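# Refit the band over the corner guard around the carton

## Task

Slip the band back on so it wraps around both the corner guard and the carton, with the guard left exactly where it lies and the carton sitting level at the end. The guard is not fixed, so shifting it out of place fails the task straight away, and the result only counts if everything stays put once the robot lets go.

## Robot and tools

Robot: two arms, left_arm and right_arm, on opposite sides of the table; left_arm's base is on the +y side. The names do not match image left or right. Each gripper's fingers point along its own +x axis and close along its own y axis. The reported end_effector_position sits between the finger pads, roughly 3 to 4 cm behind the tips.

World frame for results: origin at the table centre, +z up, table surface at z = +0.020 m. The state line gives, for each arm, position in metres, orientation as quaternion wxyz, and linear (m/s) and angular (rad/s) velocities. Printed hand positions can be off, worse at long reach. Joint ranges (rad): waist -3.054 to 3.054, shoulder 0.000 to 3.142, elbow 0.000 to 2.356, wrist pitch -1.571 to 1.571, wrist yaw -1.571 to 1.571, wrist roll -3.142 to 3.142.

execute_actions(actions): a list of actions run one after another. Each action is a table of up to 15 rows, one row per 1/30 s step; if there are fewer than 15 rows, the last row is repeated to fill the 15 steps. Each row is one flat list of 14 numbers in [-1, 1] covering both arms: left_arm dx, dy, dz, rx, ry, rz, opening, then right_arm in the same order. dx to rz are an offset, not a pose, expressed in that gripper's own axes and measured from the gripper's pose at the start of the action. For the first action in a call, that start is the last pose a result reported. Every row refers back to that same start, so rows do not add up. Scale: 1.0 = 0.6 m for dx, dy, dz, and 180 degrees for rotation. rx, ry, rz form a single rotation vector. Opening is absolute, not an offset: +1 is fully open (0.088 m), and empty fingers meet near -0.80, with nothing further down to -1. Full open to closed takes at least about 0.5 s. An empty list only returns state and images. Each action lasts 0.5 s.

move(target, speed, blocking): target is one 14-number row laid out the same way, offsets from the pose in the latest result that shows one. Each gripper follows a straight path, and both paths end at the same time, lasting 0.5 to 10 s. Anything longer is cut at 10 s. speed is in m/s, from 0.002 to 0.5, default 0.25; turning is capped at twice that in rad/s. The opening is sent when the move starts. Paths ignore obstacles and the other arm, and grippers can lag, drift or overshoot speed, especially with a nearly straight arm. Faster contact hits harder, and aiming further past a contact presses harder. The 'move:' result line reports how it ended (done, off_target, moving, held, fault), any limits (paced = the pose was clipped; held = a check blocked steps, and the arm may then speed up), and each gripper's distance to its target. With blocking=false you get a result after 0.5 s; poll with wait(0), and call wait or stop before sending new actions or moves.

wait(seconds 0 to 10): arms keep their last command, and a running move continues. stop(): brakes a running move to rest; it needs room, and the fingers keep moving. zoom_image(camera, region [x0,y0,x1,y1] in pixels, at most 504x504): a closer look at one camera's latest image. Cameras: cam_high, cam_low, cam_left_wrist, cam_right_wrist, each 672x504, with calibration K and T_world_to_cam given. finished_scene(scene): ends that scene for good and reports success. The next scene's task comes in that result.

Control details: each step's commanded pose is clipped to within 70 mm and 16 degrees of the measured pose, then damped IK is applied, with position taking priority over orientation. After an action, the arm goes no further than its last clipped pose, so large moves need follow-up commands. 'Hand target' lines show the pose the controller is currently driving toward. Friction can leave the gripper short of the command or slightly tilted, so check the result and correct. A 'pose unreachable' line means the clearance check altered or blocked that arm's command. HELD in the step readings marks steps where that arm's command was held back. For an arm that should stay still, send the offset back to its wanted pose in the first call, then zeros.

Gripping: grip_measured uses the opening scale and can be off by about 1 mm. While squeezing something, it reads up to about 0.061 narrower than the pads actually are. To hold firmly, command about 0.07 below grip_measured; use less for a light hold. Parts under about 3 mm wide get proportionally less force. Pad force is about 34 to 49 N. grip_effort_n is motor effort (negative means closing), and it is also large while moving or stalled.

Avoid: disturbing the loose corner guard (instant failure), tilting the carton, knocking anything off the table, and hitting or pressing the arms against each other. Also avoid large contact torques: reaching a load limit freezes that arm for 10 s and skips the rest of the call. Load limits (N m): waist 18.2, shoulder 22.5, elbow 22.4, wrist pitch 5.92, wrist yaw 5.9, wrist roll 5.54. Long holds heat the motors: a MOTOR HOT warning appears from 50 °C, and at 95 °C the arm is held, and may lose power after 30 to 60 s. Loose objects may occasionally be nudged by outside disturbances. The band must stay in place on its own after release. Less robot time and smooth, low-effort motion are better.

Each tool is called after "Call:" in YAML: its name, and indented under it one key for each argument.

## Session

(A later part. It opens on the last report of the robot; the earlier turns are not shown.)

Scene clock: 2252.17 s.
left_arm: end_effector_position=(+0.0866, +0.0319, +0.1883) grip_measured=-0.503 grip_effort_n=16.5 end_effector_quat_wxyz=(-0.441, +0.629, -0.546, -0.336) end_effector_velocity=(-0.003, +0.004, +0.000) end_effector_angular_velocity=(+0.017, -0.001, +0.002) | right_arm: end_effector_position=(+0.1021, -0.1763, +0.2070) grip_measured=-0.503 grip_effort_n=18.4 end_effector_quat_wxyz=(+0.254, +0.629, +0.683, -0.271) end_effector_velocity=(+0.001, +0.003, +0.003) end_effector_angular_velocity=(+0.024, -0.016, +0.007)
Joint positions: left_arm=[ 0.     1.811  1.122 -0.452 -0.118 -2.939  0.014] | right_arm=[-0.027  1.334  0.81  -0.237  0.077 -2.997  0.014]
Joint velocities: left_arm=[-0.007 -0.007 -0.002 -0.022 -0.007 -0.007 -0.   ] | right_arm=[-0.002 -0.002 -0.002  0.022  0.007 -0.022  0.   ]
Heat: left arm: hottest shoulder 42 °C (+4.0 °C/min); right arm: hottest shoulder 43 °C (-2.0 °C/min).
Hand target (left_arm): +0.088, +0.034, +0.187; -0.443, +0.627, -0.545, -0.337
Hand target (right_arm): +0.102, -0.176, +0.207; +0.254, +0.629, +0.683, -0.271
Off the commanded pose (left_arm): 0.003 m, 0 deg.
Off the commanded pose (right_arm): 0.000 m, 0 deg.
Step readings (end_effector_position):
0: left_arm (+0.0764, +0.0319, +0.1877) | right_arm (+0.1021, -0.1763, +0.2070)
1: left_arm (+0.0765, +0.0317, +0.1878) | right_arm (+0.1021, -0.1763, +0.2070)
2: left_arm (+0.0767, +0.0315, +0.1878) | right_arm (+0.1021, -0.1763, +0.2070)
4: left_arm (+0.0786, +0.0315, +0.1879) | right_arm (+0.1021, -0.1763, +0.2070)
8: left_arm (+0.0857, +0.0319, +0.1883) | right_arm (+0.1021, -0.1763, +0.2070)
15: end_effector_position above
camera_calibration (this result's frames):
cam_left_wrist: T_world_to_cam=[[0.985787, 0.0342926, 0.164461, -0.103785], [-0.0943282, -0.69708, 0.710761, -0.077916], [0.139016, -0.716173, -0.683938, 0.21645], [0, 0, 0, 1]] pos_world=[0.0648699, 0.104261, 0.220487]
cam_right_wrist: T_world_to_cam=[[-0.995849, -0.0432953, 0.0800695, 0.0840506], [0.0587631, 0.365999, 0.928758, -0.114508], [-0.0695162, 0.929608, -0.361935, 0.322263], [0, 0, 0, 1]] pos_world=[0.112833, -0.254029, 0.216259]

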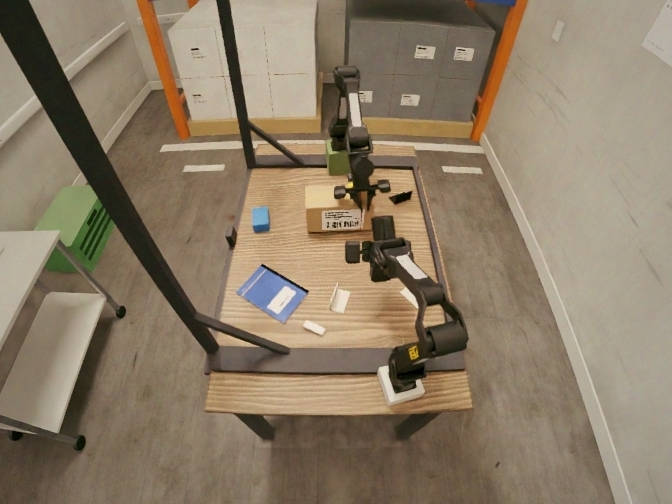

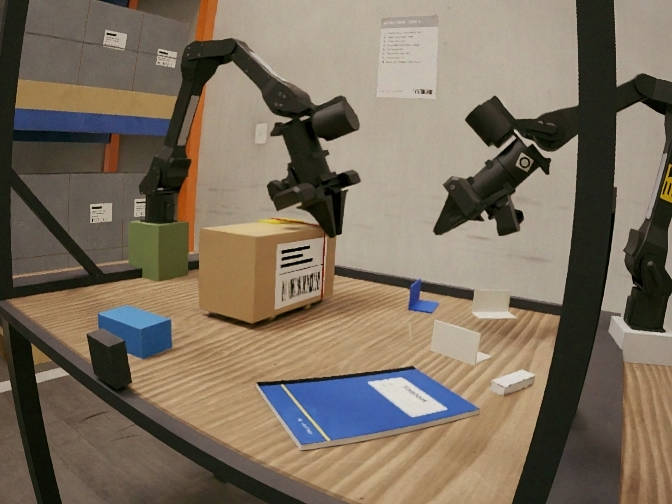

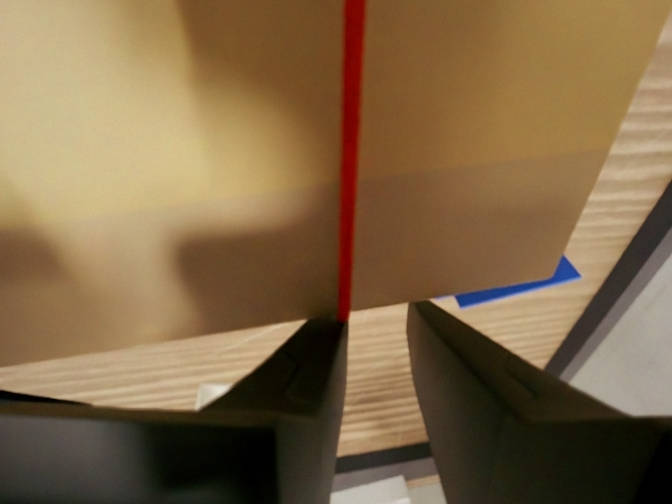

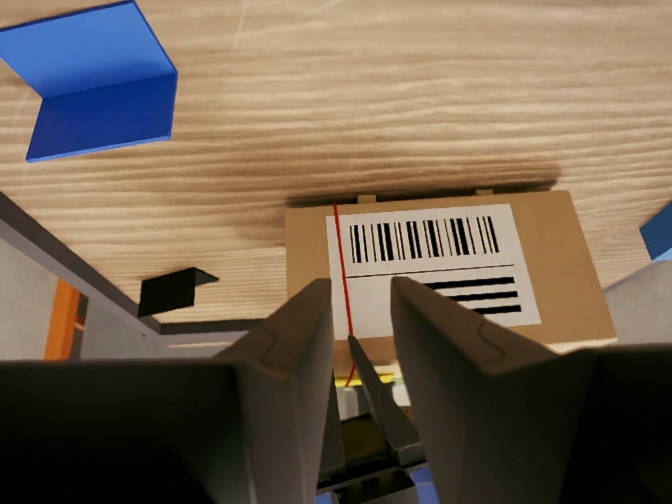

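Call:
execute_actions:
  actions:
    - [[-0.002,0,0.012,0,0,0,-0.5,0,0,0,0,0,0,-0.5]]
    - [[0,-0.003,0.012,0,0,0,-0.5,0,0,0,0,0,0,-0.5],[0.001,-0.006,0.012,0,0,0,-0.5,0,0,0,0,0,0,-0.5],[0.001,-0.009,0.012,0,0,0,-0.5,0,0,0,0,0,0,-0.5],[0.002,-0.012,0.012,0,0,0,-0.5,0,0,0,0,0,0,-0.5]]

Call:
zoom_image:
  camera: "cam_left_wrist"
  region: [260,200,460,360]

Call:
zoom_image:
  camera: "cam_right_wrist"
  region: [280,290,440,430]

Scene clock: 2258.53 s.
left_arm: end_effector_position=(+0.0918, +0.0330, +0.1880) grip_measured=-0.503 grip_effort_n=16.0 end_effector_quat_wxyz=(-0.433, +0.634, -0.551, -0.328) end_effector_velocity=(+0.002, +0.003, -0.000) end_effector_angular_velocity=(+0.009, -0.015, +0.014) | right_arm: end_effector_position=(+0.1021, -0.1763, +0.2070) grip_measured=-0.503 grip_effort_n=17.9 end_effector_quat_wxyz=(+0.254, +0.629, +0.683, -0.271) end_effector_velocity=(+0.004, +0.000, +0.001) end_effector_angular_velocity=(+0.000, -0.021, +0.002)
Joint positions: left_arm=[ 0.018  1.797  1.093 -0.41  -0.105 -2.922  0.014] | right_arm=[-0.027  1.334  0.81  -0.237  0.077 -2.997  0.014]
Joint velocities: left_arm=[-0.002 -0.002 -0.002 -0.007 -0.022 -0.007 -0.   ] | right_arm=[-0.007 -0.002  0.002 -0.007  0.007 -0.022 -0.   ]
Heat: left arm: hottest shoulder 42 °C (+3.0 °C/min); right arm: hottest shoulder 43 °C (-2.0 °C/min).
Hand target (left_arm): +0.094, +0.039, +0.186; -0.437, +0.632, -0.547, -0.332
Hand target (right_arm): +0.102, -0.176, +0.207; +0.254, +0.629, +0.683, -0.271
Off the commanded pose (left_arm): 0.007 m, 1 deg.
Off the commanded pose (right_arm): 0.000 m, 0 deg.
Step readings (end_effector_position; steps 1 to 15: 1st action; 16 to 30: 2nd action):
0: left_arm (+0.0866, +0.0319, +0.1883) | right_arm (+0.1021, -0.1763, +0.2070)
1: left_arm (+0.0866, +0.0320, +0.1880) | right_arm (+0.1021, -0.1763, +0.2070)
2: left_arm (+0.0865, +0.0324, +0.1877) | right_arm (+0.1021, -0.1763, +0.2070)
4: left_arm (+0.0864, +0.0327, +0.1880) | right_arm (+0.1021, -0.1763, +0.2070)
8: left_arm (+0.0864, +0.0329, +0.1882) | right_arm (+0.1021, -0.1763, +0.2070)
15: left_arm (+0.0864, +0.0330, +0.1883) | right_arm (+0.1021, -0.1763, +0.2070)
16: left_arm (+0.0863, +0.0330, +0.1881) | right_arm (+0.1021, -0.1763, +0.2070)
17: left_arm (+0.0864, +0.0331, +0.1878) | right_arm (+0.1021, -0.1763, +0.2070)
19: left_arm (+0.0874, +0.0330, +0.1879) | right_arm (+0.1021, -0.1763, +0.2070)
23: left_arm (+0.0913, +0.0331, +0.1880) | right_arm (+0.1021, -0.1763, +0.2070)
30: end_effector_position above
camera_calibration (this result's frames):
cam_left_wrist: T_world_to_cam=[[0.985897, 0.0359208, 0.163455, -0.108765], [-0.0959862, -0.678711, 0.728106, -0.0801788], [0.137093, -0.733526, -0.665691, 0.213581], [0, 0, 0, 1]] pos_world=[0.0702549, 0.106156, 0.218336]
cam_right_wrist: T_world_to_cam=[[-0.995849, -0.0432953, 0.0800695, 0.0840506], [0.0587631, 0.365999, 0.928758, -0.114508], [-0.0695162, 0.929608, -0.361935, 0.322263], [0, 0, 0, 1]] pos_world=[0.112833, -0.254029, 0.216259]

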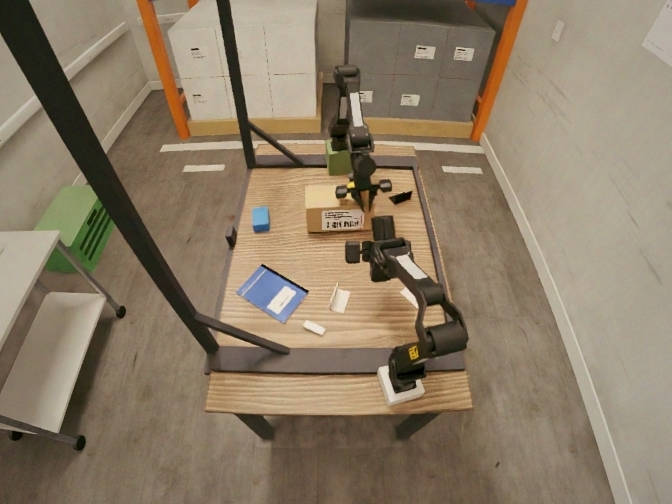

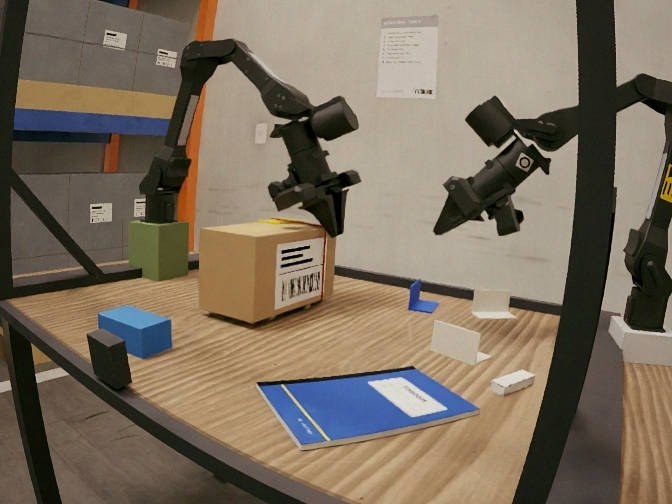

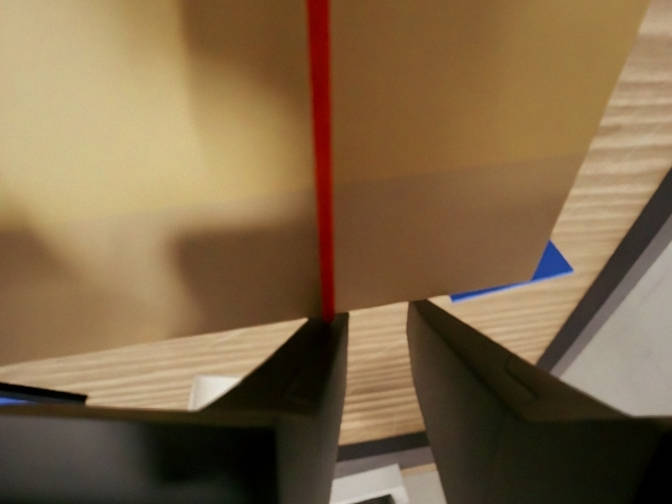

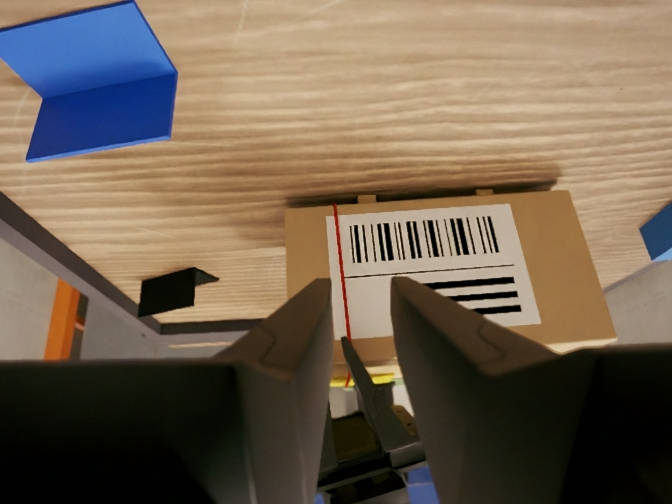

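Region (260, 200, 460, 360) of cam_left_wrist's 672x504 image, scaled by 2.520, with more detail than that image has; it fills the top 403 rows of this view, and the rest is white.

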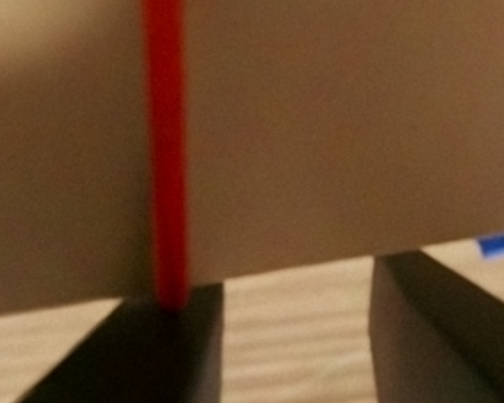

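Region (280, 290, 440, 430) of cam_right_wrist's 672x504 image, scaled by 3.150, with more detail than that image has; it fills the top 441 rows of this view, and the rest is white.

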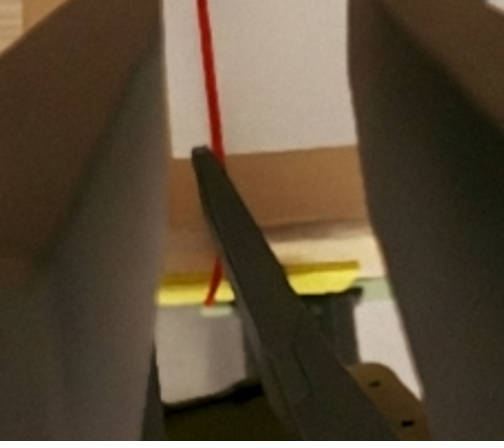

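Call:
execute_actions:
  actions:
    - [[0,-0.003,0.011,0,0,0,-0.5,0,0,0,0,0,0,-0.5],[0.001,-0.006,0.011,0,0,0,-0.5,0,0,0,0,0,0,-0.5],[0.001,-0.009,0.011,0,0,0,-0.5,0,0,0,0,0,0,-0.5],[0.002,-0.012,0.011,0,0,0,-0.5,0,0,0,0,0,0,-0.5]]

Call:
zoom_image:
  camera: "cam_left_wrist"
  region: [260,200,460,360]

Call:
zoom_image:
  camera: "cam_right_wrist"
  region: [280,290,440,430]

Scene clock: 2267.27 s.
left_arm: end_effector_position=(+0.0978, +0.0330, +0.1881) grip_measured=-0.503 grip_effort_n=16.0 end_effector_quat_wxyz=(-0.429, +0.636, -0.553, -0.325) end_effector_velocity=(-0.000, +0.002, -0.000) end_effector_angular_velocity=(+0.007, -0.002, +0.007) | right_arm: end_effector_position=(+0.1021, -0.1763, +0.2070) grip_measured=-0.503 grip_effort_n=17.9 end_effector_quat_wxyz=(+0.254, +0.629, +0.683, -0.271) end_effector_velocity=(+0.000, -0.002, +0.000) end_effector_angular_velocity=(-0.003, -0.001, +0.008)
Joint positions: left_arm=[ 0.037  1.794  1.084 -0.391 -0.094 -2.906  0.014] | right_arm=[-0.027  1.334  0.81  -0.237  0.077 -2.997  0.014]
Joint velocities: left_arm=[-0.002 -0.002 -0.002 -0.007 -0.007 -0.007  0.   ] | right_arm=[-0.002 -0.007 -0.002 -0.007 -0.007 -0.007 -0.   ]
Heat: left arm: hottest shoulder 43 °C (+3.0 °C/min); right arm: hottest shoulder 43 °C (-1.0 °C/min).
Hand target (left_arm): +0.099, +0.039, +0.186; -0.433, +0.634, -0.551, -0.328
Hand target (right_arm): +0.102, -0.176, +0.207; +0.254, +0.629, +0.683, -0.271
Off the commanded pose (left_arm): 0.006 m, 1 deg.
Off the commanded pose (right_arm): 0.000 m, 0 deg.
Step readings (end_effector_position):
0: left_arm (+0.0918, +0.0330, +0.1880) | right_arm (+0.1021, -0.1763, +0.2070)
1: left_arm (+0.0918, +0.0329, +0.1879) | right_arm (+0.1021, -0.1763, +0.2070)
2: left_arm (+0.0918, +0.0329, +0.1879) | right_arm (+0.1021, -0.1763, +0.2070)
4: left_arm (+0.0929, +0.0329, +0.1878) | right_arm (+0.1021, -0.1763, +0.2070)
8: left_arm (+0.0971, +0.0331, +0.1880) | right_arm (+0.1021, -0.1763, +0.2070)
15: end_effector_position above
camera_calibration (this result's frames):
cam_left_wrist: T_world_to_cam=[[0.985928, 0.0372572, 0.162967, -0.114661], [-0.0964189, -0.66963, 0.736409, -0.0815359], [0.136564, -0.74176, -0.656615, 0.211497], [0, 0, 0, 1]] pos_world=[0.0763034, 0.106553, 0.217602]
cam_right_wrist: T_world_to_cam=[[-0.995849, -0.0432953, 0.0800695, 0.0840506], [0.0587631, 0.365999, 0.928758, -0.114508], [-0.0695162, 0.929608, -0.361935, 0.322263], [0, 0, 0, 1]] pos_world=[0.112833, -0.254029, 0.216259]

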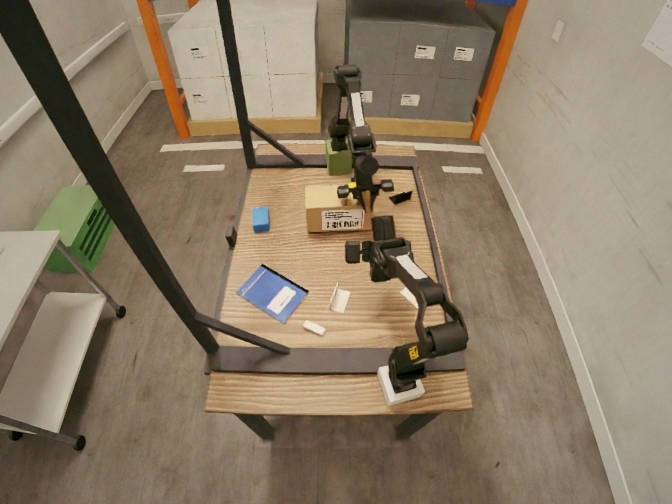

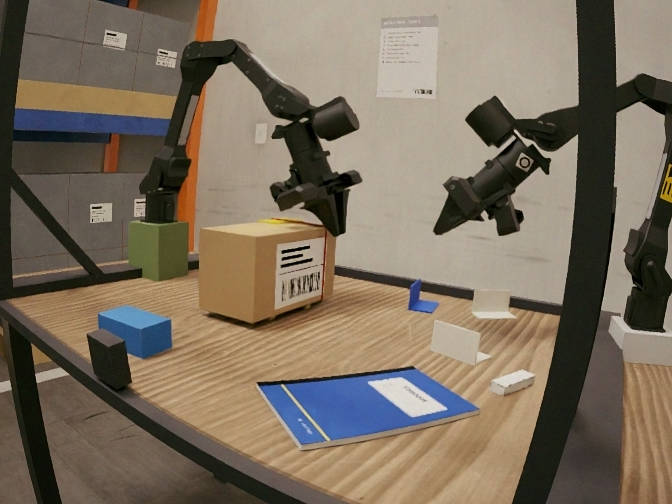

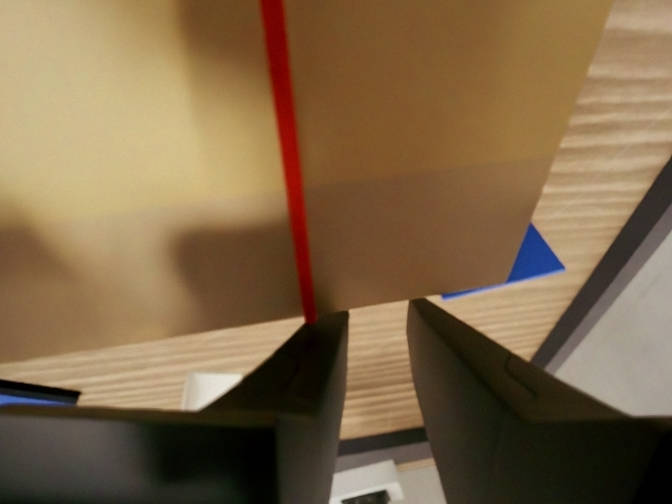

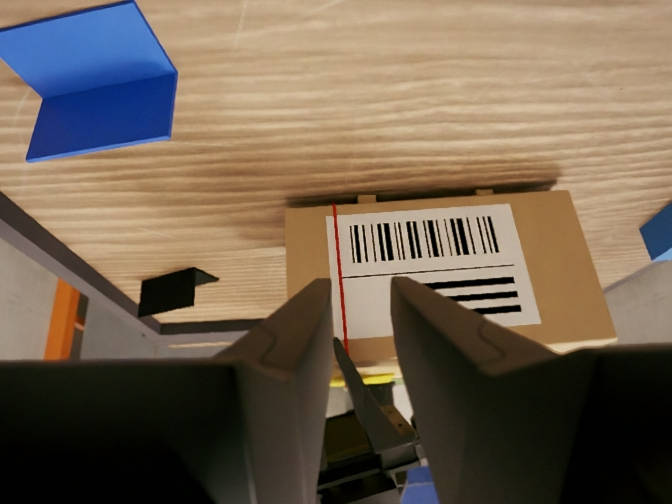

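Region (260, 200, 460, 360) of cam_left_wrist's 672x504 image, scaled by 2.520, with more detail than that image has; it fills the top 403 rows of this view, and the rest is white.

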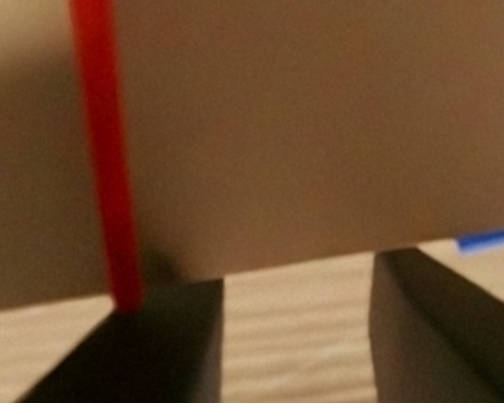

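Region (280, 290, 440, 430) of cam_right_wrist's 672x504 image, scaled by 3.150, with more detail than that image has; it fills the top 441 rows of this view, and the rest is white.

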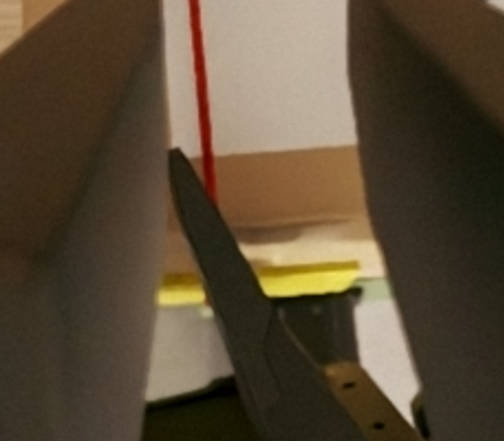

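Call:
execute_actions:
  actions:
    - [[0.002,0,-0.006,0,0,0,-0.5,0,0,0,0,0,0,-0.5],[0.004,0,-0.014,0,0,0,-0.5,0,0,0,0,0,0,-0.5]]
    - [[-0.02,0,-0.012,0,0,0,-0.5,0,0,0,0,0,0,-0.5],[-0.05,-0.01,-0.022,0,0,0,-0.5,0,0,0,0,0,0,-0.5]]
    - [[-0.04,-0.008,0,0,0,0,-0.5,0,0,0,0,0,0,-0.5]]

Call:
zoom_image:
  camera: "cam_low"
  region: [270,205,350,315]

Call:
zoom_image:
  camera: "cam_right_wrist"
  region: [260,180,440,400]

Scene clock: 2274.53 s.
left_arm: end_effector_position=(+0.0969, +0.0395, +0.2381) grip_measured=-0.503 grip_effort_n=16.0 end_effector_quat_wxyz=(-0.433, +0.633, -0.551, -0.330) end_effector_velocity=(-0.001, +0.003, -0.002) end_effector_angular_velocity=(+0.015, -0.007, -0.006) | right_arm: end_effector_position=(+0.1021, -0.1763, +0.2070) grip_measured=-0.503 grip_effort_n=18.4 end_effector_quat_wxyz=(+0.254, +0.629, +0.683, -0.271) end_effector_velocity=(+0.001, -0.005, -0.006) end_effector_angular_velocity=(-0.028, +0.004, -0.002)
Joint positions: left_arm=[ 0.038  1.71   1.203 -0.609 -0.094 -2.906  0.014] | right_arm=[-0.027  1.334  0.81  -0.237  0.077 -2.997  0.014]
Joint velocities: left_arm=[-0.002 -0.002 -0.007 -0.007 -0.007  0.007 -0.   ] | right_arm=[-0.002 -0.002 -0.007 -0.022 -0.007  0.007 -0.   ]
Heat: left arm: hottest shoulder 43 °C (+2.0 °C/min); right arm: hottest shoulder 43 °C (-1.0 °C/min).
Hand target (left_arm): +0.098, +0.039, +0.244; -0.430, +0.635, -0.554, -0.325
Hand target (right_arm): +0.102, -0.176, +0.207; +0.254, +0.629, +0.683, -0.271
Off the commanded pose (left_arm): 0.006 m, 1 deg.
Off the commanded pose (right_arm): 0.000 m, 0 deg.
Step readings (end_effector_position; steps 1 to 15: 1st action; 16 to 30: 2nd action; 31 to 45: 3rd action):
0: left_arm (+0.0977, +0.0330, +0.1881) | right_arm (+0.1021, -0.1763, +0.2070)
1: left_arm (+0.0978, +0.0328, +0.1884) | right_arm (+0.1021, -0.1763, +0.2070)
2: left_arm (+0.0980, +0.0319, +0.1895) | right_arm (+0.1021, -0.1763, +0.2070)
4: left_arm (+0.0984, +0.0297, +0.1912) | right_arm (+0.1021, -0.1763, +0.2070)
8: left_arm (+0.0986, +0.0262, +0.1940) | right_arm (+0.1021, -0.1763, +0.2070)
15: left_arm (+0.0985, +0.0260, +0.1935) | right_arm (+0.1021, -0.1763, +0.2070)
16: left_arm (+0.0982, +0.0265, +0.1938) | right_arm (+0.1021, -0.1763, +0.2070)
17: left_arm (+0.0976, +0.0282, +0.1952) | right_arm (+0.1021, -0.1763, +0.2070)
19: left_arm (+0.0970, +0.0311, +0.2009) | right_arm (+0.1021, -0.1763, +0.2070)
23: left_arm (+0.0977, +0.0275, +0.2186) | right_arm (+0.1021, -0.1763, +0.2070)
30: left_arm (+0.0975, +0.0284, +0.2217) | right_arm (+0.1021, -0.1763, +0.2070)
31: left_arm (+0.0975, +0.0295, +0.2232) | right_arm (+0.1021, -0.1763, +0.2070)
32: left_arm (+0.0970, +0.0330, +0.2242) | right_arm (+0.1021, -0.1763, +0.2070)
34: left_arm (+0.0966, +0.0380, +0.2285) | right_arm (+0.1021, -0.1763, +0.2070)
38: left_arm (+0.0972, +0.0384, +0.2378) | right_arm (+0.1021, -0.1763, +0.2070)
45: end_effector_position above
camera_calibration (this result's frames):
cam_left_wrist: T_world_to_cam=[[0.986427, 0.0353398, 0.160352, -0.121541], [-0.0936281, -0.681194, 0.726092, -0.111369], [0.134891, -0.73125, -0.668639, 0.251854], [0, 0, 0, 1]] pos_world=[0.0754917, 0.1126, 0.268753]
cam_right_wrist: T_world_to_cam=[[-0.995849, -0.0432953, 0.0800695, 0.0840506], [0.0587631, 0.365999, 0.928758, -0.114508], [-0.0695162, 0.929608, -0.361935, 0.322263], [0, 0, 0, 1]] pos_world=[0.112833, -0.254029, 0.216259]

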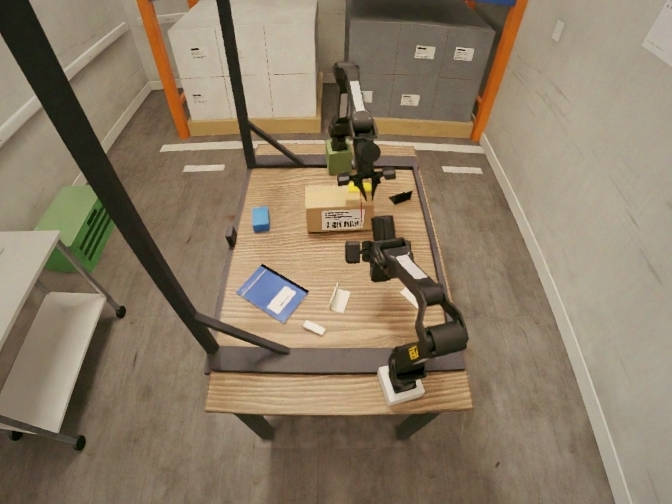

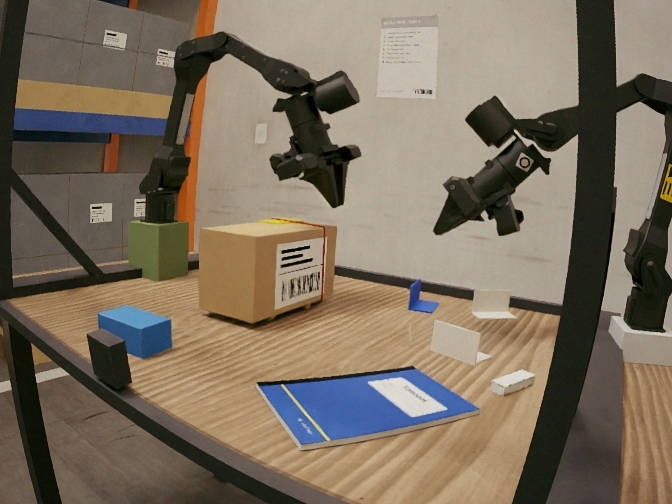

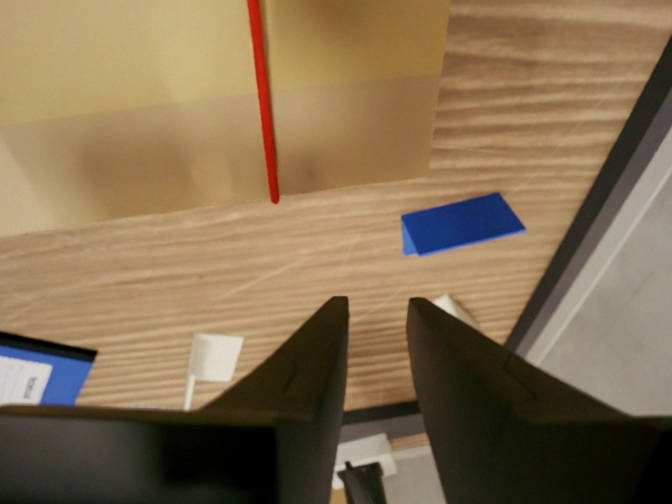

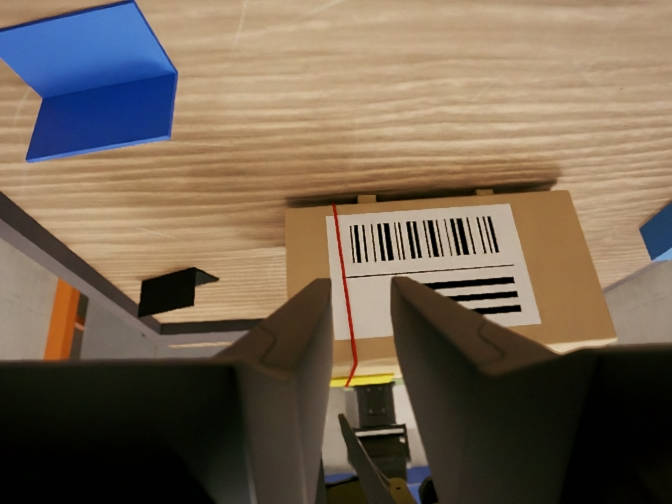

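Region (270, 205, 350, 315) of cam_low's 672x504 image, scaled by 4.582, with more detail than that image has; it fills the left 367 columns of this view, and the rest is white.

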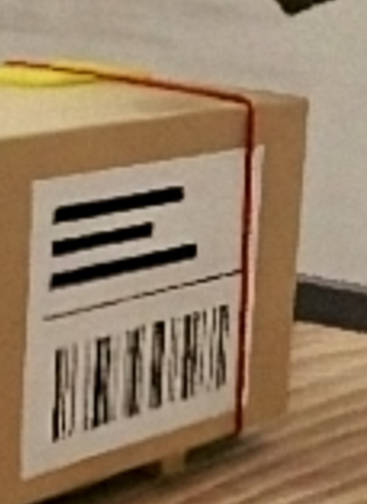

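Region (260, 180, 440, 400) of cam_right_wrist's 672x504 image, scaled by 2.291, with more detail than that image has; it fills the left 412 columns of this view, and the rest is white.

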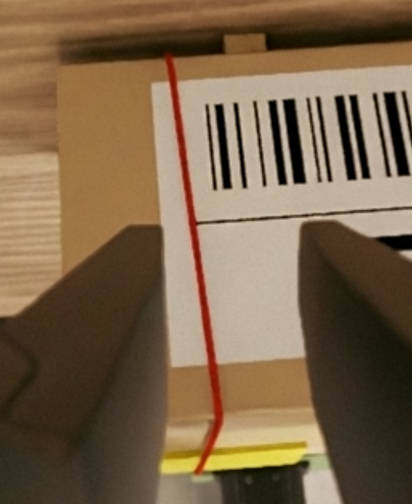

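Call:
move:
  target: [0.057,0.040,-0.012,0,0,0,-0.5,0,0,0,0,0,0,-0.5]
  speed: 0.06

Scene clock: 2280.97 s.
left_arm: end_effector_position=(+0.0799, +0.0167, +0.2145) grip_measured=-0.503 grip_effort_n=16.0 end_effector_quat_wxyz=(-0.428, +0.636, -0.555, -0.323) end_effector_velocity=(-0.004, +0.001, +0.001) end_effector_angular_velocity=(-0.002, +0.016, +0.009) | right_arm: end_effector_position=(+0.1021, -0.1763, +0.2070) grip_measured=-0.503 grip_effort_n=17.9 end_effector_quat_wxyz=(+0.254, +0.629, +0.683, -0.271) end_effector_velocity=(-0.001, +0.002, +0.003) end_effector_angular_velocity=(+0.011, +0.002, +0.008)
Joint positions: left_arm=[-0.021  1.798  1.203 -0.506 -0.116 -2.956  0.014] | right_arm=[-0.027  1.334  0.81  -0.237  0.077 -2.997  0.014]
Joint velocities: left_arm=[-0.007 -0.007 -0.002 -0.007  0.007 -0.022 -0.   ] | right_arm=[-0.002 -0.002  0.002  0.007 -0.007 -0.007  0.   ]
Heat: left arm: hottest shoulder 43 °C (+2.0 °C/min); right arm: hottest shoulder 43 °C (-1.0 °C/min).
Hand target (left_arm): +0.079, +0.019, +0.206; -0.433, +0.632, -0.551, -0.330
Hand target (right_arm): +0.102, -0.176, +0.207; +0.254, +0.629, +0.683, -0.271
Off the commanded pose (left_arm): 0.009 m, 1 deg.
Off the commanded pose (right_arm): 0.000 m, 0 deg.
move: off_target (left_arm)
camera_calibration (this result's frames):
cam_left_wrist: T_world_to_cam=[[0.986368, 0.0340972, 0.160983, -0.100207], [-0.0977288, -0.665693, 0.739799, -0.11428], [0.13239, -0.745447, -0.653286, 0.218805], [0, 0, 0, 1]] pos_world=[0.0587051, 0.0904488, 0.243618]
cam_right_wrist: T_world_to_cam=[[-0.995849, -0.0432953, 0.0800695, 0.0840506], [0.0587631, 0.365999, 0.928758, -0.114508], [-0.0695162, 0.929608, -0.361935, 0.322263], [0, 0, 0, 1]] pos_world=[0.112833, -0.254029, 0.216259]

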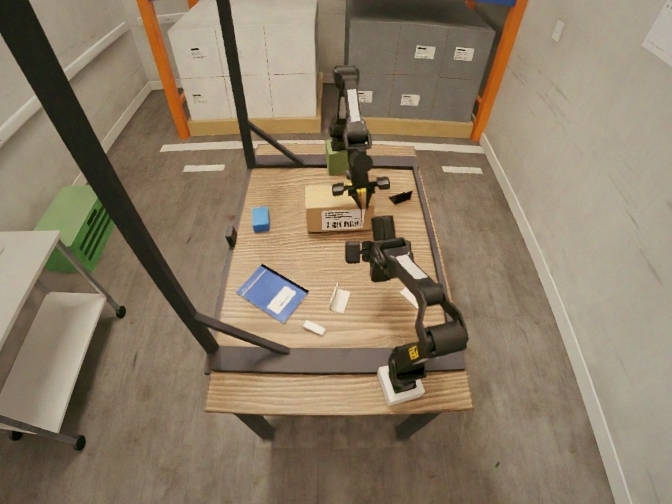

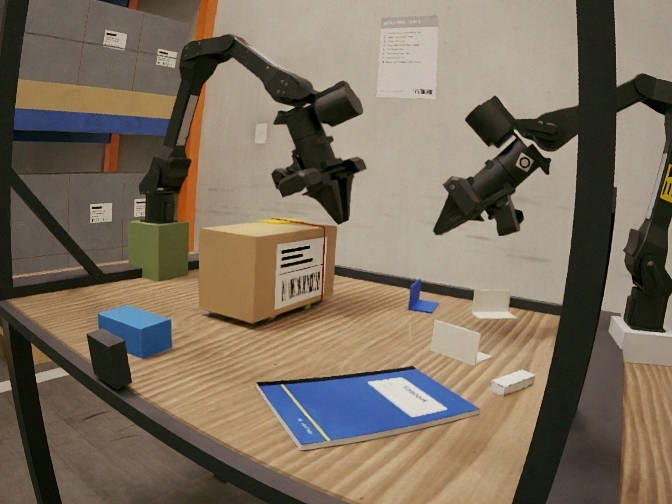

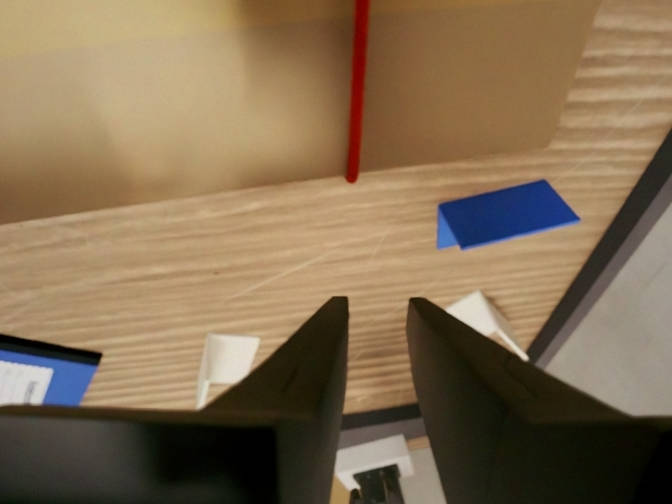

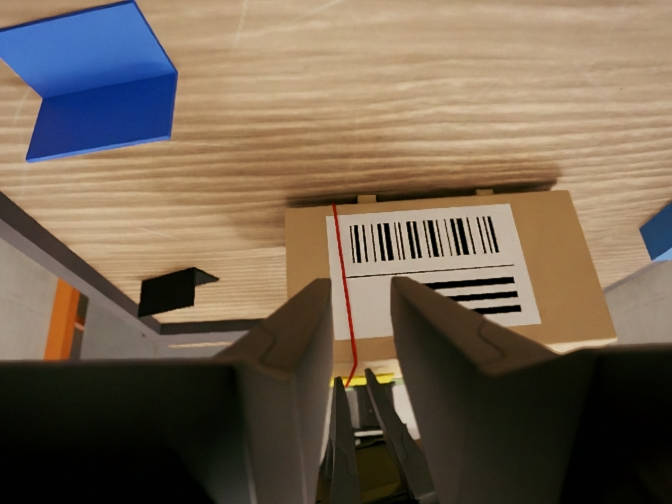

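Call:
execute_actions:
  actions:
    - [[0.02,0.004,0.012,0,-0.02,0,-0.5,0,0,0,0,0,0,-0.5],[0.035,0.008,0.022,0,-0.03,0,-0.5,0,0,0,0,0,0,-0.5],[0.05,0.011,0.028,0,-0.04,0,-0.5,0,0,0,0,0,0,-0.5]]

Scene clock: 2286.50 s.
left_arm: end_effector_position=(+0.0802, +0.0197, +0.1833) grip_measured=-0.503 grip_effort_n=16.0 end_effector_quat_wxyz=(-0.459, +0.616, -0.531, -0.359) end_effector_velocity=(+0.003, -0.004, +0.008) end_effector_angular_velocity=(-0.018, -0.016, +0.026) | right_arm: end_effector_position=(+0.1021, -0.1763, +0.2070) grip_measured=-0.503 grip_effort_n=17.9 end_effector_quat_wxyz=(+0.254, +0.629, +0.683, -0.271) end_effector_velocity=(+0.002, -0.002, -0.005) end_effector_angular_velocity=(-0.017, -0.004, +0.003)
Joint positions: left_arm=[-0.026  1.899  1.243 -0.559 -0.136 -2.974  0.014] | right_arm=[-0.027  1.334  0.81  -0.237  0.077 -2.997  0.014]
Joint velocities: left_arm=[-0.002 -0.007  0.017 -0.007 -0.022 -0.022 -0.   ] | right_arm=[-0.007  0.002 -0.007 -0.007 -0.007 -0.007 -0.   ]
Heat: left arm: hottest shoulder 42 °C (+0.0 °C/min); right arm: hottest shoulder 43 °C (-1.0 °C/min).
Hand target (left_arm): +0.080, +0.019, +0.179; -0.461, +0.614, -0.527, -0.363
Hand target (right_arm): +0.102, -0.176, +0.207; +0.254, +0.629, +0.683, -0.271
Off the commanded pose (left_arm): 0.004 m, 1 deg.
Off the commanded pose (right_arm): 0.000 m, 0 deg.
Step readings (end_effector_position):
0: left_arm (+0.0799, +0.0166, +0.2144) | right_arm (+0.1021, -0.1763, +0.2070)
1: left_arm (+0.0800, +0.0170, +0.2132) | right_arm (+0.1021, -0.1763, +0.2070)
2: left_arm (+0.0804, +0.0177, +0.2108) | right_arm (+0.1021, -0.1763, +0.2070)
4: left_arm (+0.0808, +0.0177, +0.2028) | right_arm (+0.1021, -0.1763, +0.2070)
8: left_arm (+0.0796, +0.0224, +0.1832) | right_arm (+0.1021, -0.1763, +0.2070)
15: end_effector_position above
camera_calibration (this result's frames):
cam_left_wrist: T_world_to_cam=[[0.98632, 0.0353276, 0.161011, -0.0956791], [-0.0811108, -0.746326, 0.66062, -0.0744074], [0.143505, -0.664642, -0.733251, 0.212808], [0, 0, 0, 1]] pos_world=[0.057796, 0.0892891, 0.220602]
cam_right_wrist: T_world_to_cam=[[-0.995849, -0.0432953, 0.0800695, 0.0840506], [0.0587631, 0.365999, 0.928758, -0.114508], [-0.0695162, 0.929608, -0.361935, 0.322263], [0, 0, 0, 1]] pos_world=[0.112833, -0.254029, 0.216259]

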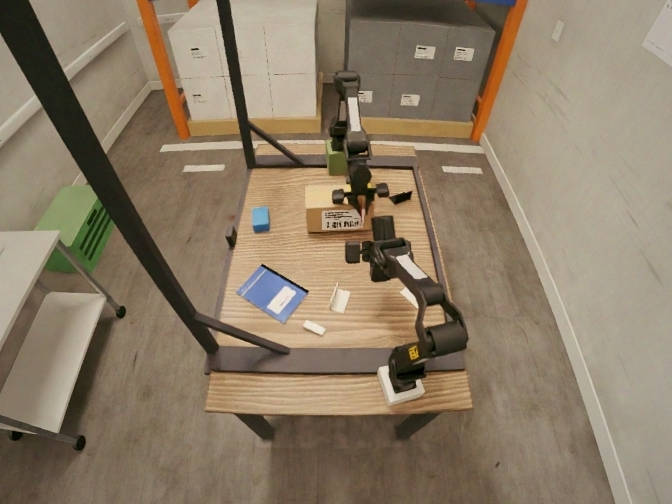

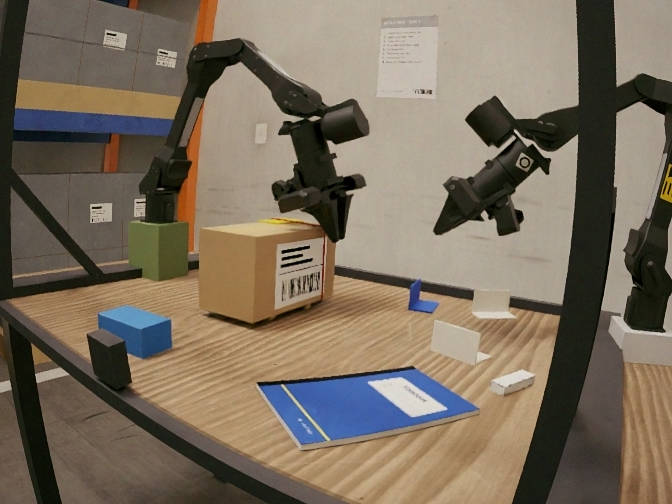

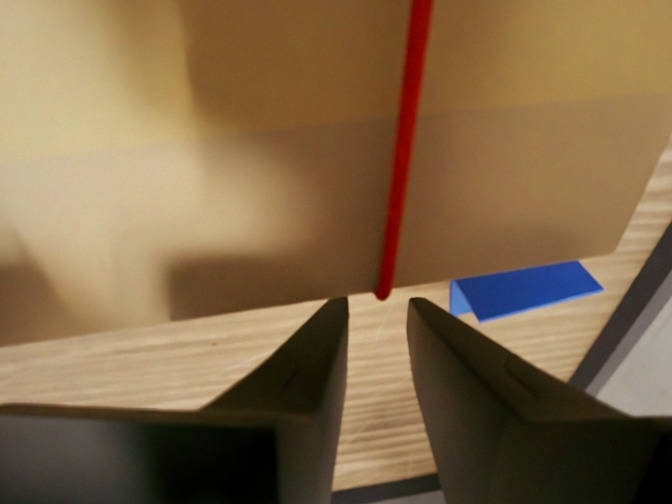

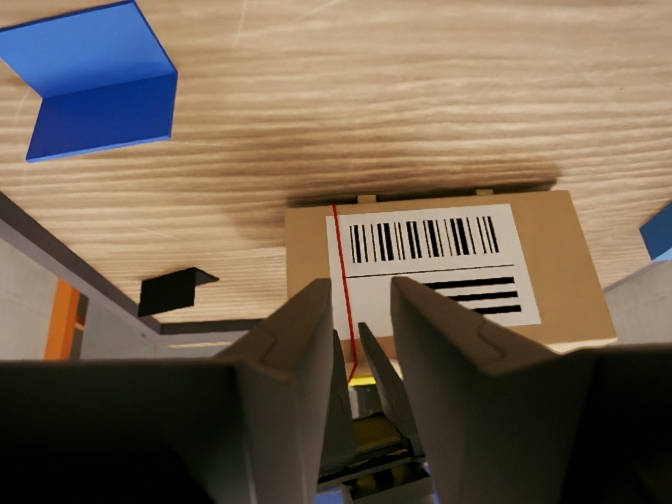

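Call:
execute_actions:
  actions:
    - [[-0.003,0,0.006,0,0,0,-0.5,0,0,0,0,0,0,-0.5],[-0.006,0.001,0.014,0,0,0,-0.5,0,0,0,0,0,0,-0.5],[-0.010,0.001,0.026,0,0,0,-0.5,0,0,0,0,0,0,-0.5]]

Call:
zoom_image:
  camera: "cam_left_wrist"
  region: [260,200,460,360]

Scene clock: 2292.00 s.
left_arm: end_effector_position=(+0.0789, +0.0301, +0.1849) grip_measured=-0.503 grip_effort_n=16.0 end_effector_quat_wxyz=(-0.455, +0.619, -0.533, -0.356) end_effector_velocity=(-0.000, +0.004, -0.002) end_effector_angular_velocity=(+0.012, -0.003, +0.007) | right_arm: end_effector_position=(+0.1021, -0.1763, +0.2070) grip_measured=-0.503 grip_effort_n=18.4 end_effector_quat_wxyz=(+0.254, +0.629, +0.683, -0.271) end_effector_velocity=(+0.001, -0.002, -0.001) end_effector_angular_velocity=(-0.005, -0.012, +0.002)
Joint positions: left_arm=[-0.026  1.854  1.184 -0.534 -0.136 -2.974  0.014] | right_arm=[-0.027  1.334  0.81  -0.237  0.077 -2.997  0.014]
Joint velocities: left_arm=[-0.002 -0.002 -0.007 -0.007 -0.007 -0.007 -0.   ] | right_arm=[ 0.002 -0.002 -0.002 -0.007  0.007 -0.007 -0.   ]
Heat: left arm: hottest shoulder 42 °C (+0.0 °C/min); right arm: hottest shoulder 43 °C (-1.0 °C/min).
Hand target (left_arm): +0.079, +0.036, +0.184; -0.459, +0.616, -0.531, -0.359
Hand target (right_arm): +0.102, -0.176, +0.207; +0.254, +0.629, +0.683, -0.271
Off the commanded pose (left_arm): 0.006 m, 1 deg.
Off the commanded pose (right_arm): 0.000 m, 0 deg.
Step readings (end_effector_position):
0: left_arm (+0.0802, +0.0198, +0.1833) | right_arm (+0.1021, -0.1763, +0.2070)
1: left_arm (+0.0802, +0.0199, +0.1832) | right_arm (+0.1021, -0.1763, +0.2070)
2: left_arm (+0.0801, +0.0205, +0.1826) | right_arm (+0.1021, -0.1763, +0.2070)
4: left_arm (+0.0795, +0.0254, +0.1812) | right_arm (+0.1021, -0.1763, +0.2070)
8: left_arm (+0.0790, +0.0290, +0.1837) | right_arm (+0.1021, -0.1763, +0.2070)
15: end_effector_position above
camera_calibration (this result's frames):
cam_left_wrist: T_world_to_cam=[[0.986076, 0.0372224, 0.162074, -0.0952138], [-0.082114, -0.738527, 0.669205, -0.0695389], [0.144605, -0.673195, -0.725188, 0.219723], [0, 0, 0, 1]] pos_world=[0.0564048, 0.100104, 0.221308]
cam_right_wrist: T_world_to_cam=[[-0.995849, -0.0432953, 0.0800695, 0.0840506], [0.0587631, 0.365999, 0.928758, -0.114508], [-0.0695162, 0.929608, -0.361935, 0.322263], [0, 0, 0, 1]] pos_world=[0.112833, -0.254029, 0.216259]

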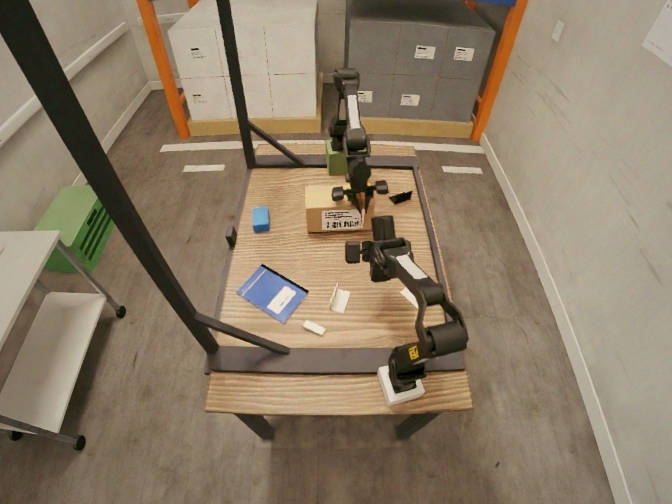

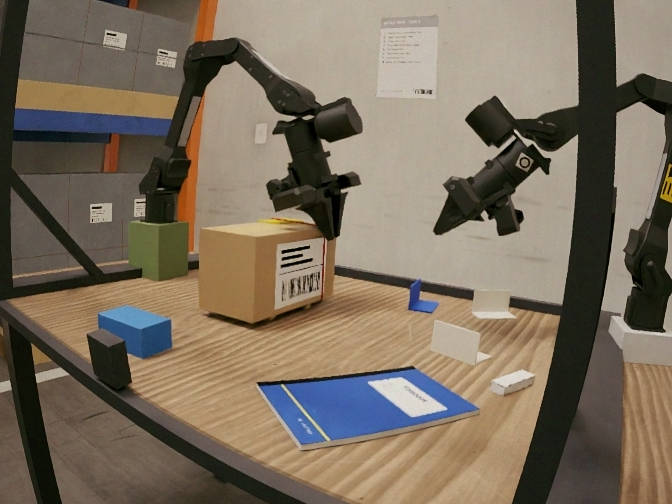

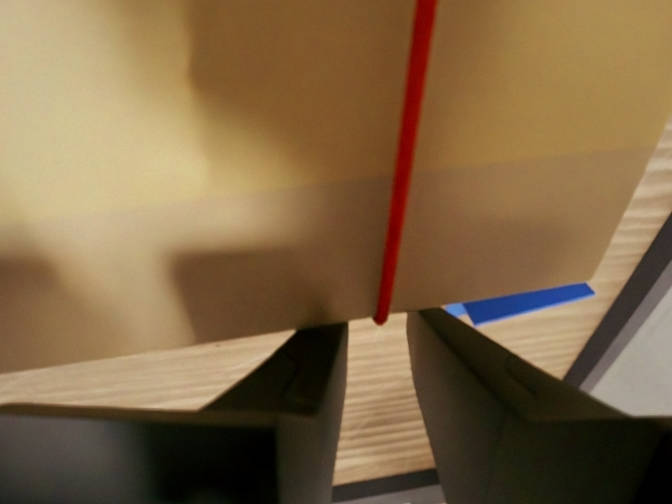

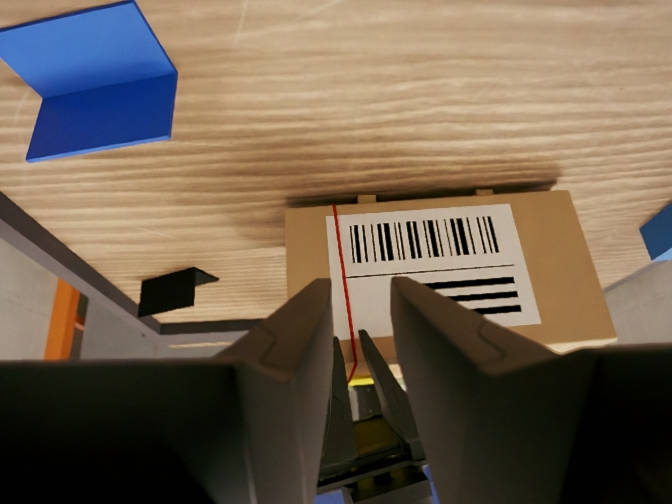

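Region (260, 200, 460, 360) of cam_left_wrist's 672x504 image, scaled by 2.520, with more detail than that image has; it fills the top 403 rows of this view, and the rest is white.

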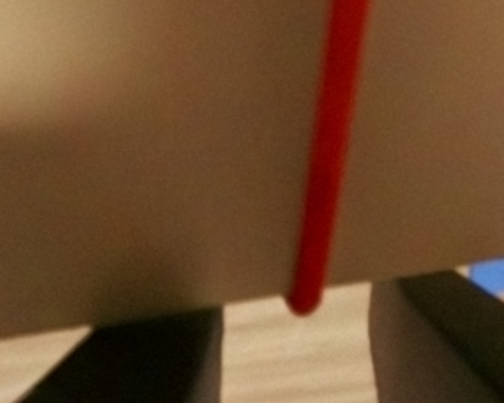

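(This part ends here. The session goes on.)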